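# Transfer standing row of blocks into the tray

## Task

Carry the line of blocks into the tray so that they stay upright on their edges with their faces against one another; afterwards open the grippers and pull the arms away from them.

## Robot and tools

Robot: two 6-joint arms, left_arm and right_arm, each with a parallel gripper. In every row and every per-joint list the joint order is waist, shoulder, elbow, wrist pitch, wrist yaw, wrist roll, then the gripper. Stated joint ranges in rad (the true end may sit up to 0.036 rad either side): waist -2.618 to 3.054, shoulder 0.000 to 3.142, elbow 0.000 to 3.142, wrist pitch -1.571 to 1.571, wrist yaw -1.571 to 1.571, wrist roll -2.094 to 2.094.

Frame: one shared scene frame in metres. Origin is on the table surface midway between the arms; +x runs out over the table, +z is up, and left_arm sits on the +y side (the arm names do not mean image sides). Gripper poses are printed as end_effector_position plus end_effector_quat_wxyz. That position is the point between the finger pads, roughly 1 cm short of the fingertips; the fingers extend along the gripper's +z and close along its y. Printed hand positions can be off, more so when the arm is stretched out.

execute_actions(actions): actions is a list of up to 15 actions; each action is a list of up to 15 rows; each row is one control step of 1/30 s, and if fewer than 15 rows are given the last one is repeated to fill 15 steps. A row holds 14 numbers covering both arms even if one is idle: left_arm's 6 joint values then its opening, then right_arm's 6 joint values and opening. Optionally 12 more numbers in 0 to 1 follow: per-joint stiffness scales (left 6, right 6) that multiply the position gain and persist until changed. Joint values lie in [-1, 1] and are offsets, not poses: they are measured from each joint's angle at the start of that action (for a call's first action, the last angles reported in this scene), never from the previous row. Scale: 1.0 equals 1.202 rad for the waist, 1.258 shoulder, 1.238 elbow, 2.073 wrist pitch, 2.022 for wrist yaw and for wrist roll. The opening is absolute: +1 fully open, -1 closed. An empty actions list just returns state and images.

Refusals: if an action would take a joint more than 0.036 rad outward beyond its range end (judged from the action's starting angles), that action is refused for both arms. A malformed action, or a first action failing that check, rejects the whole call and nothing moves. A joint pushed past its real end, further than it already is, stops at that end and the result may say "joint sent to its limit"; absence of that line does not prove more travel exists.

Speed limits: each control step, a joint's target may lead its measured angle by at most 0.202 rad (waist), 0.258 (shoulder), 0.238 (elbow), 0.573 (wrist pitch), 0.522 (wrist yaw and roll). If targets would place the gripper over 70 mm from where it is measured, all that arm's targets are pulled back. Large offsets therefore take several actions, and an unfinished motion may need to be commanded again. Sending zeros can let an arm droop; to hold it, re-send offsets that bring it back to the wanted angles, then zeros, enlarging the correction if a joint keeps falling short.

move(target, speed, blocking): target is one 14-number row as above, but its joint offsets count from the "Joint positions" of the latest result that shows them; openings are sent at once. speed, in rad/s from 0.01 to 2 (default 0.5), caps the joint with the longest way to go; all joints finish together, so the hand traces a curve. Paths run 0.5 to 10 s and ignore obstacles and the other arm. Faster moves hit harder; aiming beyond a contact presses harder. With blocking=false you get a result after 0.5 s while motion continues; until a result shows it ended, use wait or stop before other motion. The result adds a move: line with the ending (done, off_target, moving, held, fault), limits=held or limits=none, and each arm's joint furthest from its target.

wait(seconds): 0 to 10; arms keep their last command; returns early if a running move finishes. stop(): brakes a running move (needs room if fast); fingers continue. zoom_image(camera, region): region [x0, y0, x1, y1] in pixels, at most 504 by 504, from one camera's latest image. finished_scene(scene): give the current scene's number; irreversible; ends after the robot holds its last command. Answering without any tool call ends everything.

Results: the state line per arm; Joint positions (rad, then finger gap in m, 0.094 when fully open) and Joint velocities; Joint targets (the angles now being driven toward); grip_measured on the command scale; step readings with HELD marks for held-back steps; "joint command not followed" when the clearance check altered targets; MOTOR HOT from 75 °C and OVER-TEMPERATURE FAULT lines (90 °C stops the arm for 10 s; 100 °C makes it drop). Cameras, all 504x504: cam_head_left, cam_head_right, cam_high, cam_low, cam_left_wrist, cam_right_wrist (wrist ones fisheye); calibration is given and may be slightly off.

Gripping: fingers go to where grip_measured equals the number sent (except near ±1). For a firm hold command roughly 0.03 below grip_measured, less for a gentler one; pads push about 50 to 62 N at most. Readings can be off about 1 mm.

Avoid: dropping blocks, tipping them flat, pushing anything off the table, arms striking or pressing each other, slamming or hard shoves, and long heavy holds that overheat motors. Outside disturbances may pull on a held part or nudge loose ones. The robot keeps its last command while you think.

Each tool is called after "Call:" by a JSON object that holds its "name" and its "arguments".

## Session

Call:
{"name": "execute_actions", "arguments": {"actions": []}}

Scene clock: 0.00 s.
left_arm: end_effector_position=(+0.3775, +0.0606, +0.1149) grip_measured=+1.000 end_effector_quat_wxyz=(-0.139, -0.486, +0.783, -0.362) | right_arm: end_effector_position=(+0.2821, -0.0638, +0.2548) grip_measured=+1.000 end_effector_quat_wxyz=(-0.088, +0.778, -0.496, +0.376)
Joint names: [waist, shoulder, elbow, wrist pitch, wrist yaw, wrist roll]
Joint positions: left_arm=[-0.395  1.997  1.533 -0.662  0.684 -1.569  0.094] | right_arm=[ 0.946  1.913  2.006 -1.553  0.786 -0.928  0.094]
Joint velocities: left_arm=[ 0.007 -0.027 -0.007 -0.022 -0.007  0.051  0.   ] | right_arm=[-0.007 -0.022 -0.022 -0.051  0.022  0.022  0.   ]
Joint targets: left_arm=[-0.395 1.987 1.541 -0.665 0.689 -1.566] | right_arm=[0.946 1.904 2.012 -1.554 0.793 -0.924]
Joint stiffness scale: left_arm=[1. 1. 1. 1. 1. 1.] | right_arm=[1. 1. 1. 1. 1. 1.]
camera_calibration (this result's frames):
cam_left_wrist: T_world_to_cam=[[0.784871, -0.37982, 0.489605, -0.330385], [-0.578342, -0.165328, 0.798866, 0.169655], [-0.22248, -0.910167, -0.349427, 0.285905], [0, 0, 0, 1]] pos_world=[0.421036, 0.162783, 0.126129]
cam_right_wrist: T_world_to_cam=[[0.749864, 0.212521, 0.626529, -0.354057], [-0.408944, -0.59553, 0.691454, -0.084487], [0.520065, -0.774712, -0.359657, 0.00677253], [0, 0, 0, 1]] pos_world=[0.227422, 0.0301769, 0.282681]

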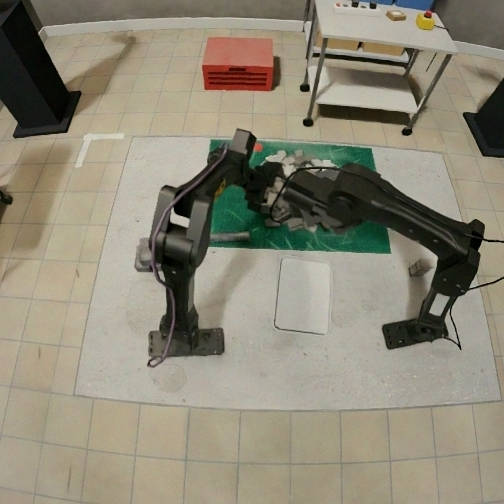

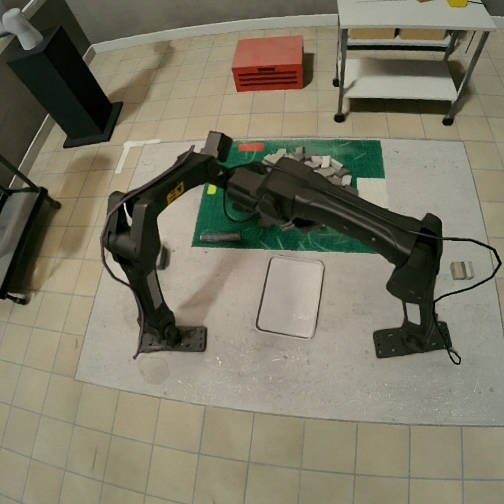

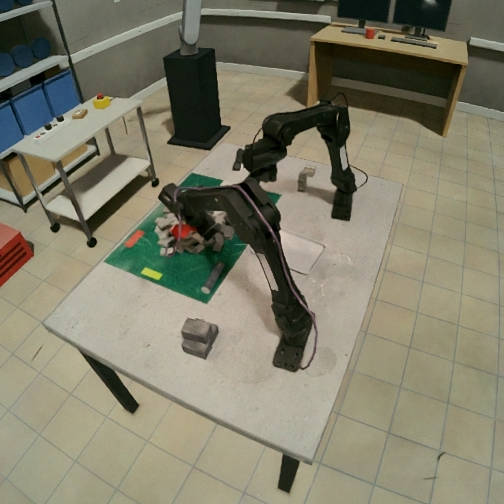

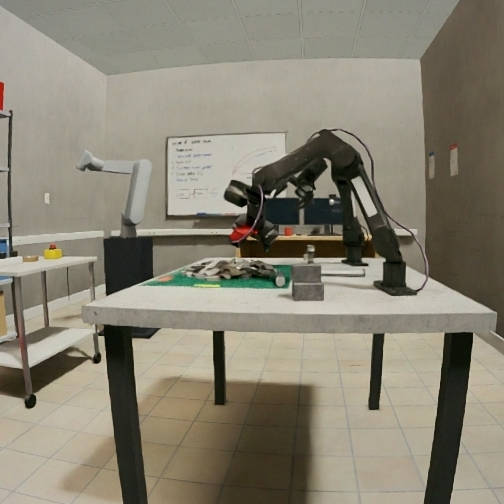

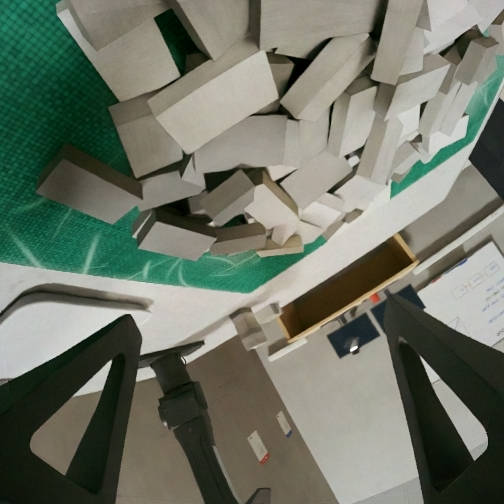

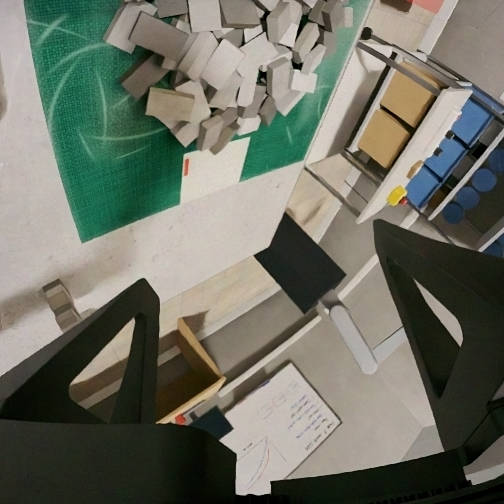

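Call:
{"name": "move", "arguments": {"target": [0.4,-0.2,0,0,0,0,1,-0.75,-0.2,-0.25,0.03,-0.3,0.1,1], "speed": 0.7}}

Call:
{"name": "move", "arguments": {"target": [0,0,0,0,0,0,1,-0.7,-0.15,-0.335,0.062,-0.095,0.055,1], "speed": 0.7}}

Scene clock: 9.00 s.
left_arm: end_effector_position=(+0.4323, +0.2755, +0.2174) grip_measured=+1.000 end_effector_quat_wxyz=(+0.038, -0.611, +0.655, -0.443) | right_arm: end_effector_position=(+0.3248, -0.3047, +0.2039) grip_measured=+1.000 end_effector_quat_wxyz=(+0.022, -0.454, +0.884, -0.104)
Joint names: [waist, shoulder, elbow, wrist pitch, wrist yaw, wrist roll]
Joint positions: left_arm=[ 0.084  1.764  1.533 -0.662  0.684 -1.569  0.094] | right_arm=[ 0.043  1.681  1.71  -1.504  0.19  -0.738  0.094]
Joint velocities: left_arm=[-0.007 -0.012 -0.012 -0.037 -0.037 -0.051  0.   ] | right_arm=[ 0.002  0.027  0.007  0.022 -0.022  0.022  0.   ]
Joint targets: left_arm=[0.085 1.745 1.533 -0.661 0.684 -1.569] | right_arm=[0.044 1.661 1.696 -1.491 0.180 -0.726]
Joint stiffness scale: left_arm=[1. 1. 1. 1. 1. 1.] | right_arm=[1. 1. 1. 1. 1. 1.]
move: done; limits=none; left_arm: farthest joint: the shoulder, 0.019 radians from its target (0.251 radians at the start); right_arm: farthest joint: the shoulder, 0.020 radians from its target (0.251 radians at the start)
camera_calibration (this result's frames):
cam_left_wrist: T_world_to_cam=[[0.73795, -0.0000295498, 0.674855, -0.466578], [-0.604744, -0.443862, 0.661265, 0.273077], [0.299523, -0.896095, -0.327566, 0.295206], [0, 0, 0, 1]] pos_world=[0.421032, 0.385728, 0.230996]
cam_right_wrist: T_world_to_cam=[[0.586603, -0.785433, 0.197464, -0.466546], [-0.705114, -0.375373, 0.601589, 0.00636766], [-0.398385, -0.492128, -0.774015, 0.248558], [0, 0, 0, 1]] pos_world=[0.377189, -0.241728, 0.280682]

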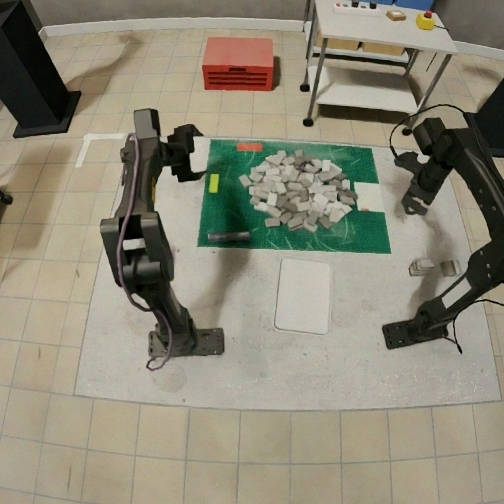

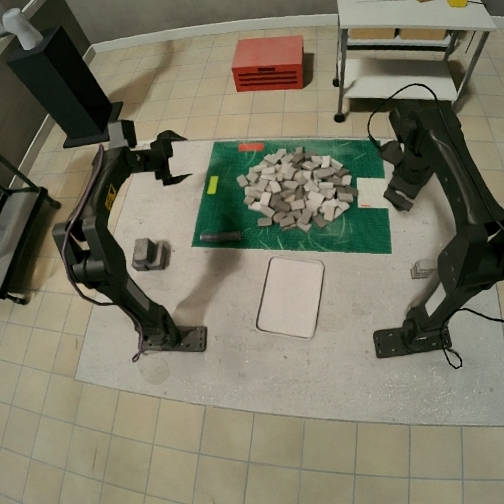

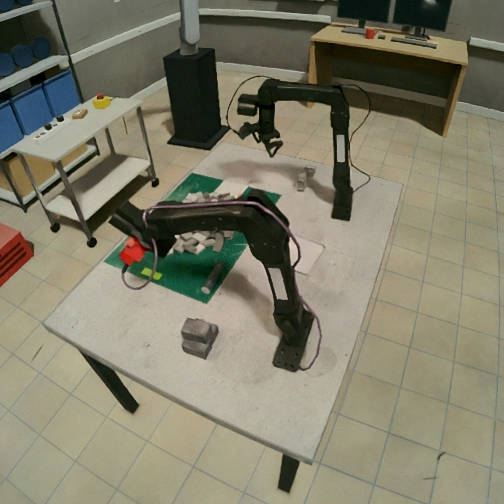

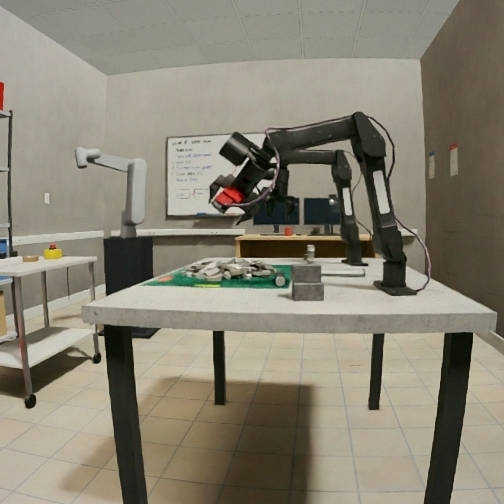

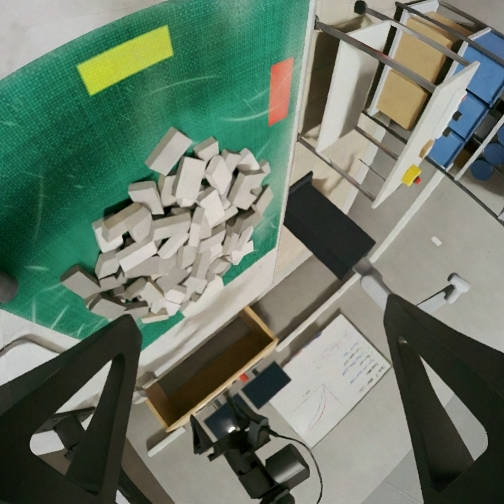

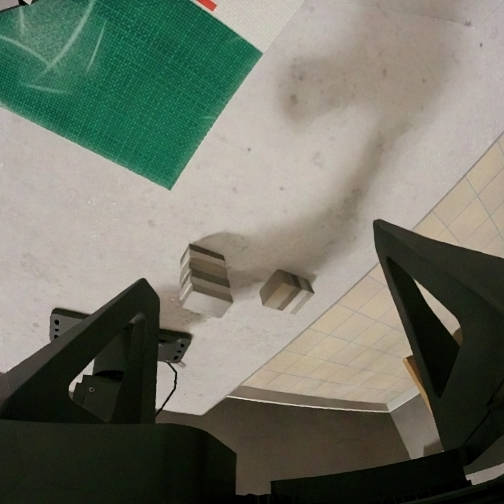

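Scene clock: 10.90 s.
left_arm: end_effector_position=(+0.4323, +0.2755, +0.2174) grip_measured=+1.000 end_effector_quat_wxyz=(+0.038, -0.611, +0.655, -0.443) | right_arm: end_effector_position=(+0.2137, -0.4877, +0.1423) grip_measured=+1.000 end_effector_quat_wxyz=(-0.013, -0.010, +1.000, +0.003)
Joint names: [waist, shoulder, elbow, wrist pitch, wrist yaw, wrist roll]
Joint positions: left_arm=[ 0.084  1.764  1.533 -0.662  0.684 -1.569  0.094] | right_arm=[-0.796  1.514  1.307 -1.39   0.01  -0.637  0.094]
Joint velocities: left_arm=[ 0.002 -0.002  0.007 -0.037 -0.037  0.007  0.   ] | right_arm=[-0.007 -0.002 -0.007  0.022 -0.051  0.022  0.   ]
Joint targets: left_arm=[0.084 1.764 1.533 -0.662 0.684 -1.569] | right_arm=[-0.799 1.492 1.295 -1.376 -0.002 -0.627]
Joint stiffness scale: left_arm=[1. 1. 1. 1. 1. 1.] | right_arm=[1. 1. 1. 1. 1. 1.]
move: off_target (right_arm); limits=none; left_arm: farthest joint: the waist, 0.000 radians from its target (0.000 radians at the start); right_arm: farthest joint: the shoulder, 0.022 radians from its target (0.189 radians at the start)
camera_calibration (this result's frames):
cam_left_wrist: T_world_to_cam=[[0.73795, -0.0000295498, 0.674855, -0.466578], [-0.604744, -0.443862, 0.661265, 0.273077], [0.299523, -0.896095, -0.327566, 0.295206], [0, 0, 0, 1]] pos_world=[0.421032, 0.385728, 0.230996]
cam_right_wrist: T_world_to_cam=[[-0.284469, -0.958611, -0.0119051, -0.401505], [-0.737626, 0.210926, 0.64142, 0.183629], [-0.612361, 0.191246, -0.767098, 0.444499], [0, 0, 0, 1]] pos_world=[0.293428, -0.508628, 0.218411]

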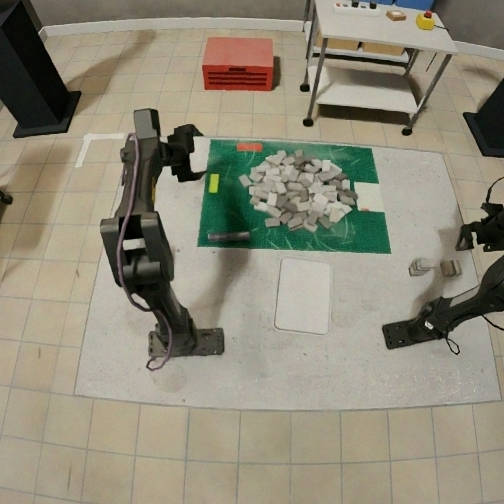

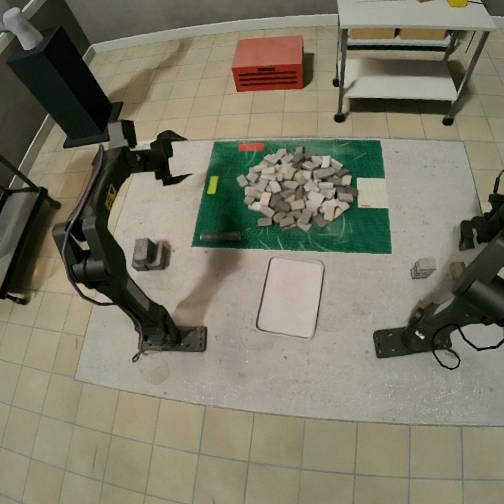

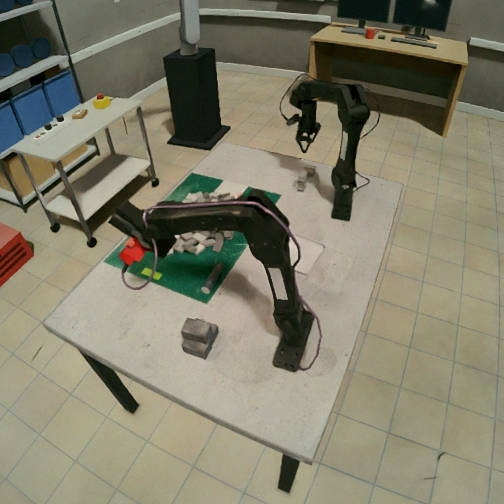

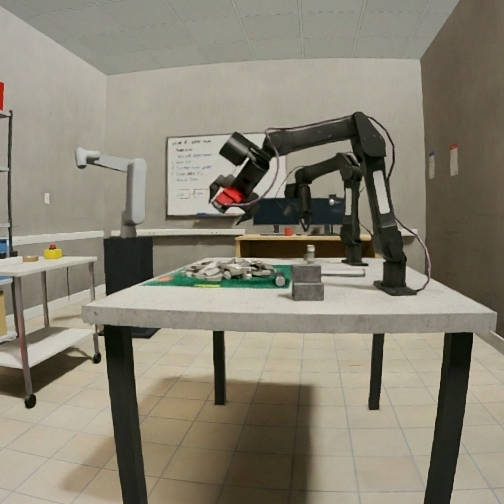

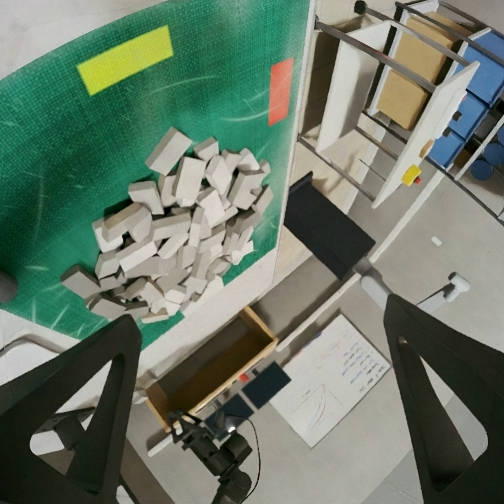

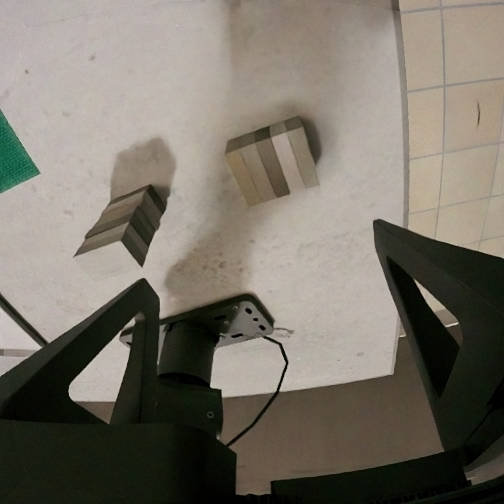

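Call:
{"name": "zoom_image", "arguments": {"camera": "cam_right_wrist", "region": [200, 100, 350, 230]}}

Region (200, 100, 350, 230) of cam_right_wrist's 504x504 image, scaled by 3.360, with more detail than that image has; it fills the top 437 rows of this view, and the rest is white.

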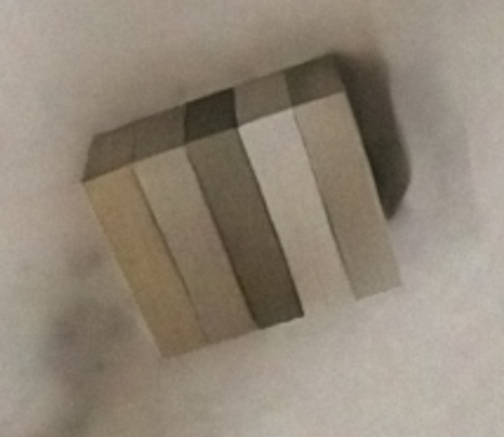

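Call:
{"name": "move", "arguments": {"target": [0,0,0,0,0,0,1,-0.036,0.022,-0.254,0.178,-0.011,-0.049,1], "speed": 0.4}}

Scene clock: 20.80 s.
left_arm: end_effector_position=(+0.4323, +0.2755, +0.2174) grip_measured=+1.000 end_effector_quat_wxyz=(+0.038, -0.611, +0.655, -0.443) | right_arm: end_effector_position=(+0.2114, -0.4948, +0.0608) grip_measured=+1.000 end_effector_quat_wxyz=(+0.000, -0.036, +0.999, -0.001)
Joint names: [waist, shoulder, elbow, wrist pitch, wrist yaw, wrist roll]
Joint positions: left_arm=[ 0.084  1.764  1.533 -0.662  0.684 -1.569  0.094] | right_arm=[-0.831  1.538  1.003 -1.034  0.001 -0.726  0.094]
Joint velocities: left_arm=[-0.002  0.007  0.002 -0.007  0.037 -0.081  0.   ] | right_arm=[ 0.017 -0.012  0.017 -0.051  0.007 -0.066  0.   ]
Joint targets: left_arm=[0.084 1.764 1.533 -0.662 0.684 -1.569] | right_arm=[-0.839 1.542 0.993 -1.021 -0.012 -0.736]
Joint stiffness scale: left_arm=[1. 1. 1. 1. 1. 1.] | right_arm=[1. 1. 1. 1. 1. 1.]
move: done; limits=none; left_arm: farthest joint: the waist, 0.000 radians from its target (0.000 radians at the start); right_arm: farthest joint: the wrist pitch, 0.013 radians from its target (0.369 radians at the start)
camera_calibration (this result's frames):
cam_left_wrist: T_world_to_cam=[[0.73795, -0.0000295498, 0.674855, -0.466578], [-0.604744, -0.443862, 0.661265, 0.273077], [0.299523, -0.896095, -0.327566, 0.295206], [0, 0, 0, 1]] pos_world=[0.421032, 0.385728, 0.230996]
cam_right_wrist: T_world_to_cam=[[-0.232299, -0.97257, -0.012066, -0.427813], [-0.765433, 0.175142, 0.619223, 0.225209], [-0.600125, 0.15308, -0.785122, 0.361548], [0, 0, 0, 1]] pos_world=[0.289976, -0.510868, 0.139243]

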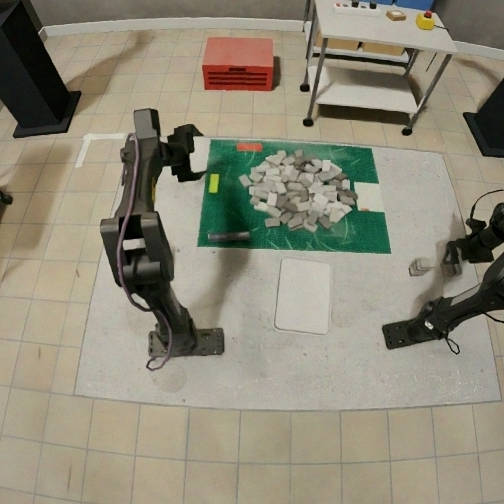

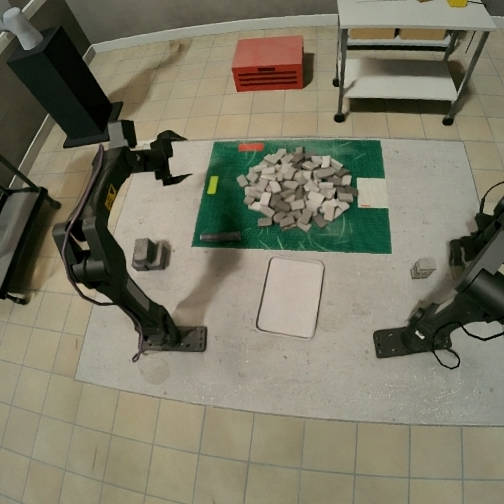

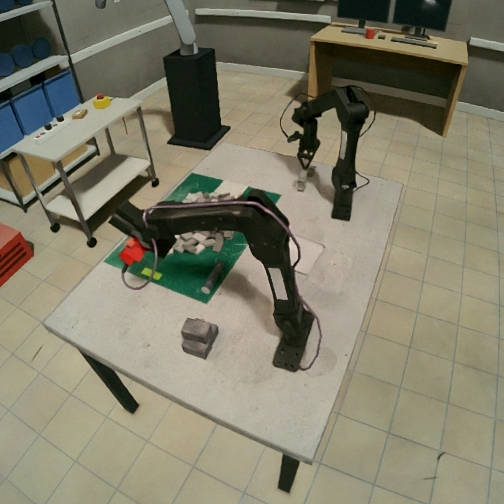

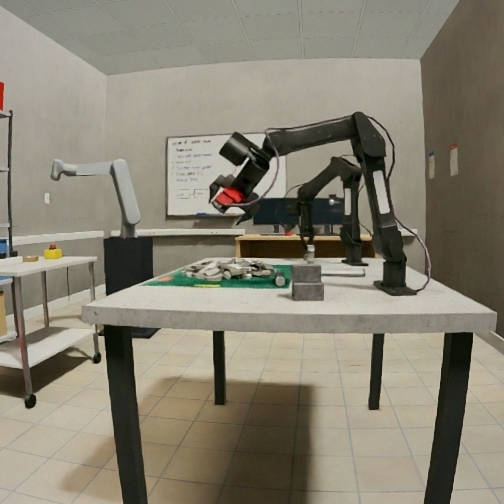

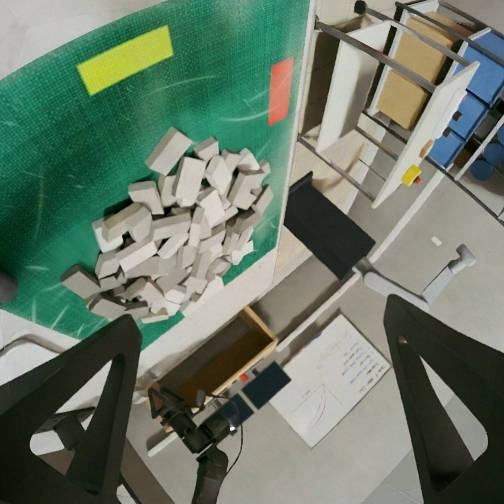

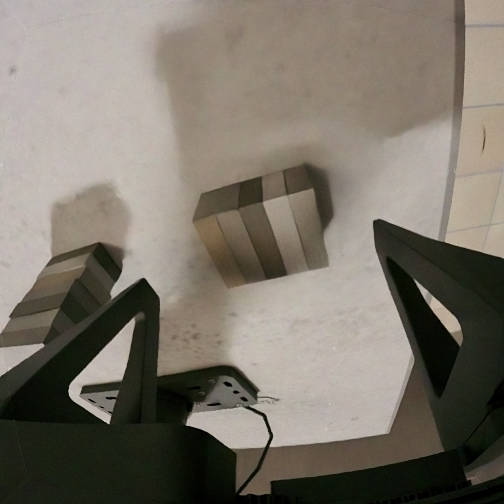

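Call:
{"name": "move", "arguments": {"target": [0,0,0,0,0,0,1,-0.013,0.056,-0.085,0.083,0,-0.008,1], "speed": 0.2}}

Scene clock: 42.93 s.
left_arm: end_effector_position=(+0.4323, +0.2755, +0.2174) grip_measured=+1.000 end_effector_quat_wxyz=(+0.038, -0.611, +0.655, -0.443) | right_arm: end_effector_position=(+0.2123, -0.4977, +0.0235) grip_measured=+1.000 end_effector_quat_wxyz=(+0.000, -0.036, +0.999, -0.001)
Joint names: [waist, shoulder, elbow, wrist pitch, wrist yaw, wrist roll]
Joint positions: left_arm=[ 0.084  1.764  1.533 -0.662  0.684 -1.569  0.094] | right_arm=[-0.838  1.604  0.91  -0.876  0.001 -0.731  0.094]
Joint velocities: left_arm=[ 0.007 -0.002 -0.007 -0.037 -0.022 -0.007  0.   ] | right_arm=[-0.002 -0.002  0.002 -0.022 -0.051 -0.007  0.   ]
Joint targets: left_arm=[0.084 1.764 1.533 -0.662 0.684 -1.569] | right_arm=[-0.846 1.609 0.898 -0.862 0.001 -0.742]
Joint stiffness scale: left_arm=[1. 1. 1. 1. 1. 1.] | right_arm=[1. 1. 1. 1. 1. 1.]
move: done; limits=none; left_arm: farthest joint: the waist, 0.000 radians from its target (0.000 radians at the start); right_arm: farthest joint: the wrist pitch, 0.014 radians from its target (0.172 radians at the start)
camera_calibration (this result's frames):
cam_left_wrist: T_world_to_cam=[[0.73795, -0.0000295498, 0.674855, -0.466578], [-0.604744, -0.443862, 0.661265, 0.273077], [0.299523, -0.896095, -0.327566, 0.295206], [0, 0, 0, 1]] pos_world=[0.421032, 0.385728, 0.230996]
cam_right_wrist: T_world_to_cam=[[-0.233786, -0.972211, -0.012218, -0.430387], [-0.764973, 0.176167, 0.619501, 0.249886], [-0.600133, 0.154177, -0.784901, 0.333868], [0, 0, 0, 1]] pos_world=[0.290903, -0.513924, 0.10199]

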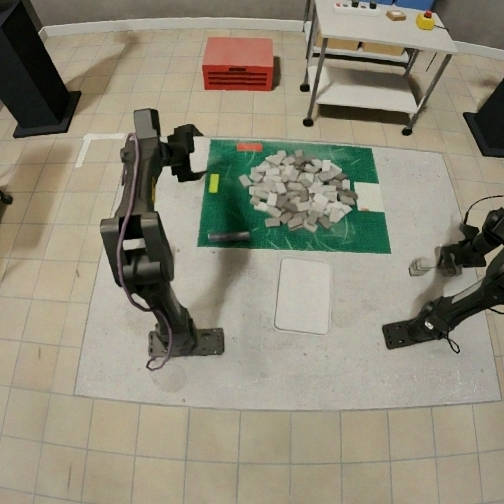

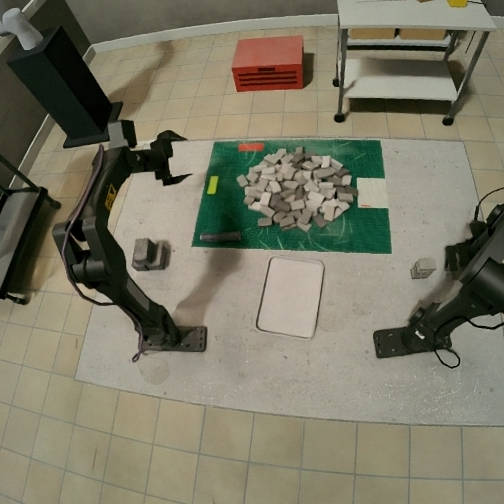

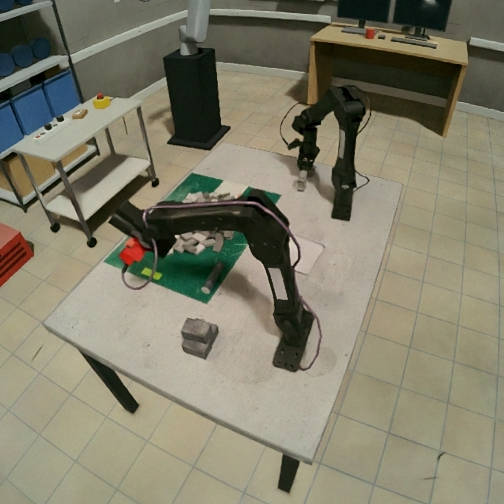

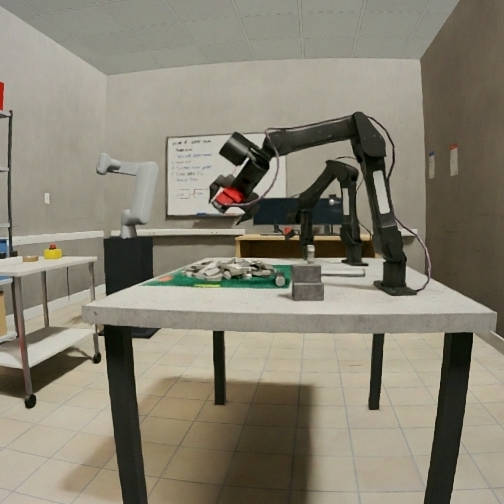

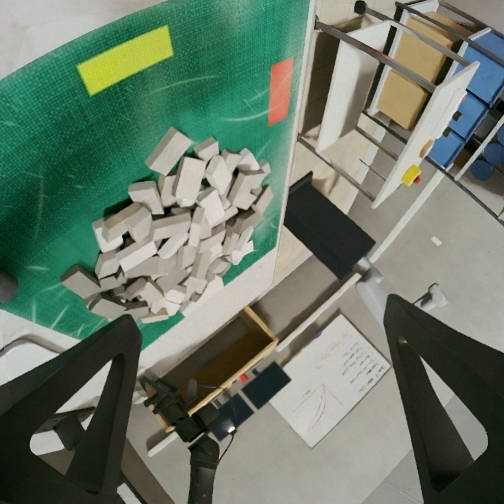

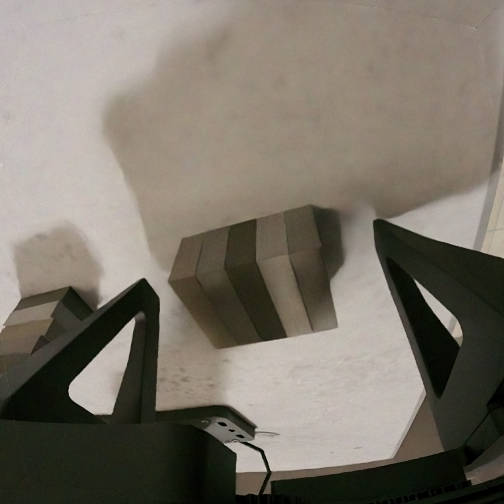

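Call:
{"name": "move", "arguments": {"target": [0,0,0,0,0,0,0.6,0.014,0.012,-0.03,0.022,0,0,0.6], "speed": 0.08}}

Call:
{"name": "execute_actions", "arguments": {"actions": [[[0,0,0,0,0,0,0.6,0,0,0,0,0,0,0.3]],[[0,0,0,0,0,0,0.6,0,0,0,0,0,0,0.18]],[[0,0,0,0,0,0,0.6,0,0,0,0,0,0,0.07]]]}}

Scene clock: 48.87 s.
left_arm: end_effector_position=(+0.4323, +0.2755, +0.2174) grip_measured=+0.601 end_effector_quat_wxyz=(+0.038, -0.611, +0.655, -0.443) | right_arm: end_effector_position=(+0.2121, -0.4949, +0.0160) grip_measured=+0.603 end_effector_quat_wxyz=(-0.000, -0.040, +0.999, -0.000)
Joint names: [waist, shoulder, elbow, wrist pitch, wrist yaw, wrist roll]
Joint positions: left_arm=[ 0.084  1.764  1.533 -0.662  0.684 -1.569  0.075] | right_arm=[-0.829  1.612  0.886 -0.844  0.001 -0.731  0.075]
Joint velocities: left_arm=[-0.007  0.002 -0.002  0.037  0.051  0.007 -0.   ] | right_arm=[-0.027 -0.002 -0.007 -0.007 -0.022 -0.022 -0.   ]
Joint targets: left_arm=[0.084 1.764 1.533 -0.662 0.684 -1.569] | right_arm=[-0.821 1.619 0.873 -0.831 0.001 -0.731]
Joint stiffness scale: left_arm=[1. 1. 1. 1. 1. 1.] | right_arm=[1. 1. 1. 1. 1. 1.]
move: done; limits=none; left_arm: farthest joint: the waist, 0.000 radians from its target (0.000 radians at the start); right_arm: farthest joint: the wrist pitch, 0.014 radians from its target (0.045 radians at the start)
camera_calibration (this result's frames):
cam_left_wrist: T_world_to_cam=[[0.73795, -0.0000295498, 0.674855, -0.466578], [-0.604744, -0.443862, 0.661265, 0.273077], [0.299523, -0.896095, -0.327566, 0.295206], [0, 0, 0, 1]] pos_world=[0.421032, 0.385728, 0.230996]
cam_right_wrist: T_world_to_cam=[[-0.225262, -0.974213, -0.0128459, -0.430559], [-0.765737, 0.168874, 0.620587, 0.250467], [-0.602415, 0.149632, -0.784032, 0.325623], [0, 0, 0, 1]] pos_world=[0.290963, -0.510477, 0.0943309]

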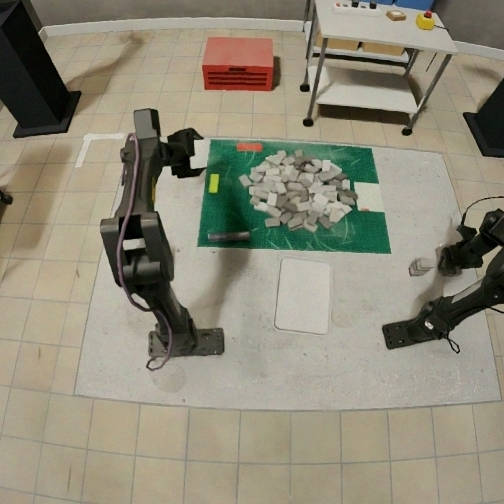

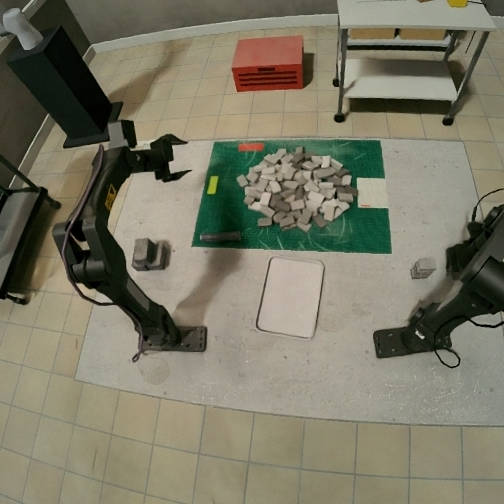

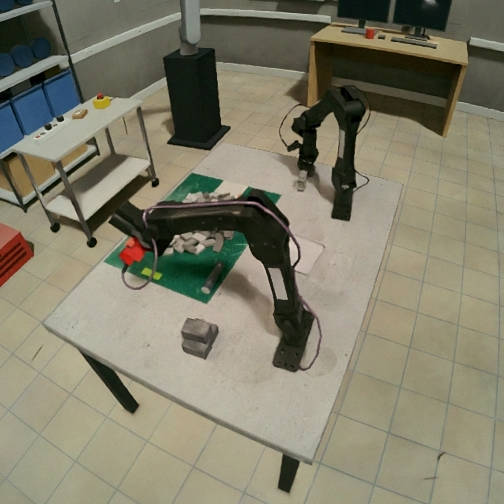

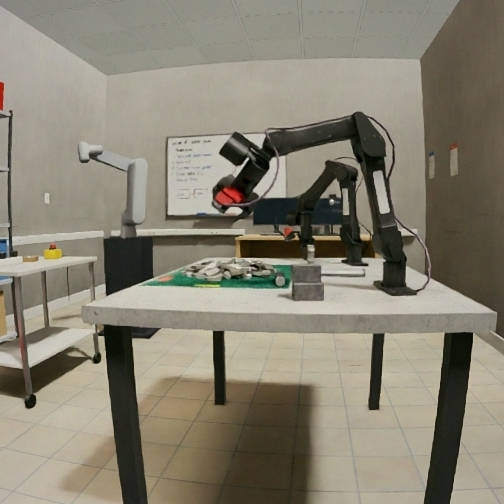

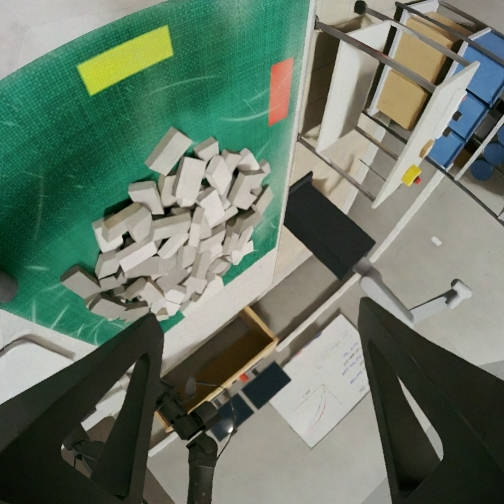

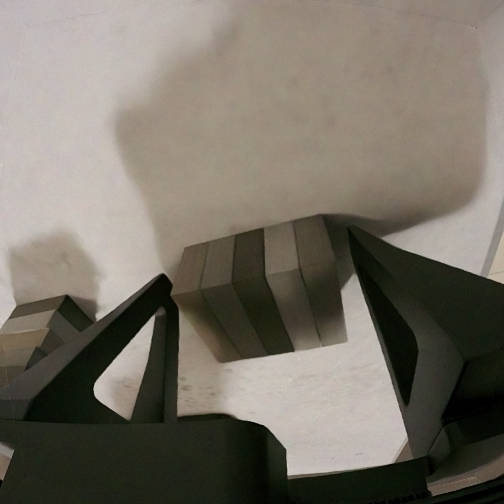

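Scene clock: 50.37 s.
left_arm: end_effector_position=(+0.4323, +0.2755, +0.2174) grip_measured=+0.601 end_effector_quat_wxyz=(+0.038, -0.611, +0.655, -0.443) | right_arm: end_effector_position=(+0.2123, -0.4958, +0.0160) grip_measured=+0.124 end_effector_quat_wxyz=(-0.001, -0.040, +0.999, -0.003)
Joint names: [waist, shoulder, elbow, wrist pitch, wrist yaw, wrist roll]
Joint positions: left_arm=[ 0.084  1.764  1.533 -0.662  0.684 -1.569  0.075] | right_arm=[-0.829  1.612  0.886 -0.842  0.005 -0.731  0.053]
Joint velocities: left_arm=[-0.012  0.007 -0.002 -0.007  0.037 -0.051 -0.   ] | right_arm=[-0.007 -0.002 -0.012  0.007  0.051 -0.007  0.001]
Joint targets: left_arm=[0.084 1.764 1.533 -0.662 0.684 -1.569] | right_arm=[-0.829 1.612 0.886 -0.843 0.004 -0.731]
Joint stiffness scale: left_arm=[1. 1. 1. 1. 1. 1.] | right_arm=[1. 1. 1. 1. 1. 1.]
Step readings (joint positions; steps 1 to 15: 1st action; 16 to 30: 2nd action; 31 to 45: 3rd action):
0: left_arm=[0.084 1.764 1.533 -0.662 0.684 -1.569] | right_arm=[-0.829 1.612 0.886 -0.844 0.001 -0.731]
1: left_arm=[0.084 1.764 1.533 -0.662 0.684 -1.569] | right_arm=[-0.829 1.612 0.886 -0.844 0.001 -0.731]
2: left_arm=[0.084 1.764 1.533 -0.662 0.684 -1.569] | right_arm=[-0.829 1.612 0.886 -0.844 0.001 -0.731]
4: left_arm=[0.084 1.764 1.533 -0.662 0.684 -1.569] | right_arm=[-0.829 1.612 0.886 -0.844 0.001 -0.731]
8: left_arm=[0.084 1.764 1.533 -0.662 0.684 -1.569] | right_arm=[-0.829 1.612 0.886 -0.844 0.001 -0.731]
15: left_arm=[0.084 1.764 1.533 -0.662 0.684 -1.569] | right_arm=[-0.829 1.612 0.886 -0.844 0.001 -0.731]
16: left_arm=[0.084 1.764 1.533 -0.662 0.684 -1.569] | right_arm=[-0.829 1.612 0.886 -0.844 0.001 -0.731]
17: left_arm=[0.084 1.764 1.533 -0.662 0.684 -1.569] | right_arm=[-0.829 1.612 0.886 -0.844 0.002 -0.731]
19: left_arm=[0.084 1.764 1.533 -0.662 0.684 -1.569] | right_arm=[-0.829 1.612 0.886 -0.843 0.003 -0.731]
23: left_arm=[0.084 1.764 1.533 -0.662 0.684 -1.569] | right_arm=[-0.829 1.612 0.886 -0.843 0.004 -0.731]
30: left_arm=[0.084 1.764 1.533 -0.662 0.684 -1.569] | right_arm=[-0.829 1.612 0.886 -0.843 0.004 -0.731]
31: left_arm=[0.084 1.764 1.533 -0.662 0.684 -1.569] | right_arm=[-0.829 1.612 0.886 -0.842 0.005 -0.731]
32: left_arm=[0.084 1.764 1.533 -0.662 0.684 -1.569] | right_arm=[-0.829 1.612 0.886 -0.842 0.005 -0.731]
34: left_arm=[0.084 1.764 1.533 -0.662 0.684 -1.569] | right_arm=[-0.829 1.612 0.886 -0.842 0.005 -0.731]
38: left_arm=[0.084 1.764 1.533 -0.662 0.684 -1.569] | right_arm=[-0.829 1.612 0.886 -0.842 0.005 -0.731]
45: Joint positions above
camera_calibration (this result's frames):
cam_left_wrist: T_world_to_cam=[[0.73795, -0.0000295498, 0.674855, -0.466578], [-0.604744, -0.443862, 0.661265, 0.273077], [0.299523, -0.896095, -0.327566, 0.295206], [0, 0, 0, 1]] pos_world=[0.421032, 0.385728, 0.230996]
cam_right_wrist: T_world_to_cam=[[-0.225267, -0.974262, -0.00827038, -0.431548], [-0.765618, 0.171763, 0.61994, 0.252131], [-0.602564, 0.145984, -0.784605, 0.324067], [0, 0, 0, 1]] pos_world=[0.291094, -0.511056, 0.0943896]

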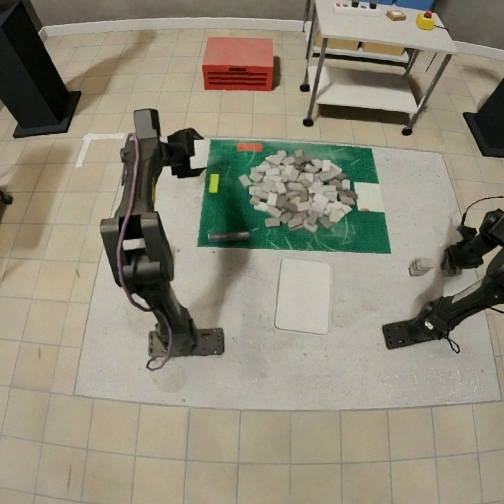

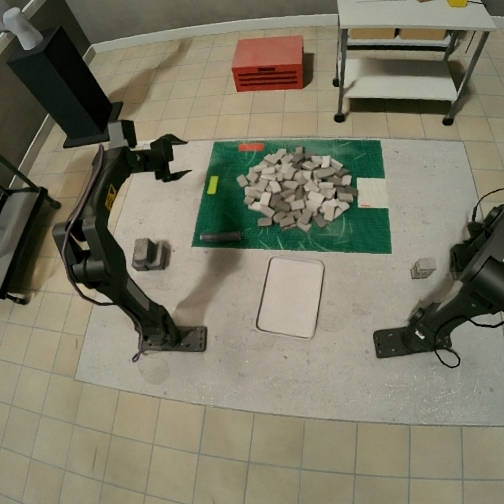

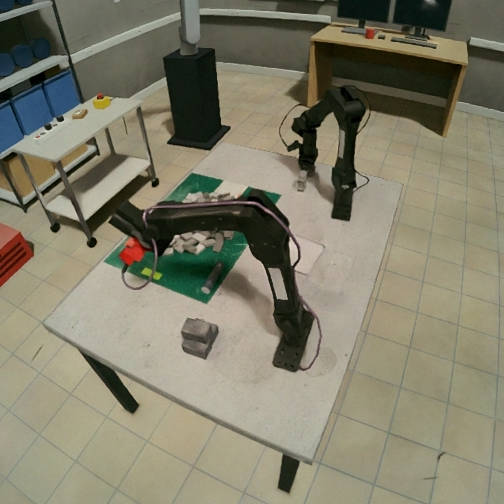

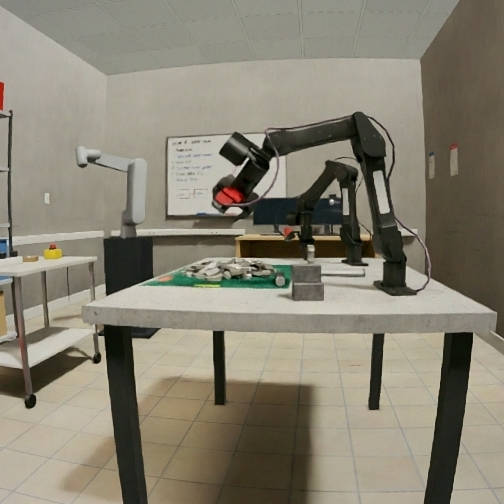

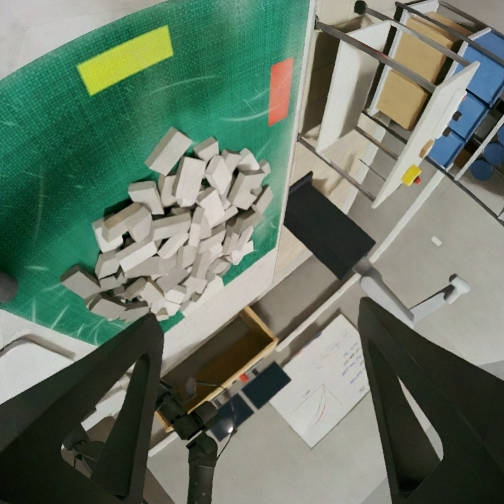

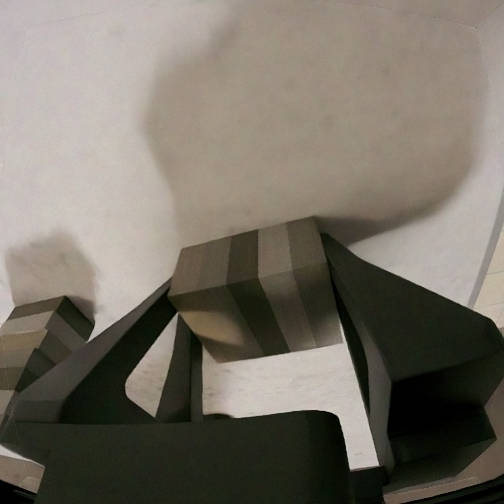

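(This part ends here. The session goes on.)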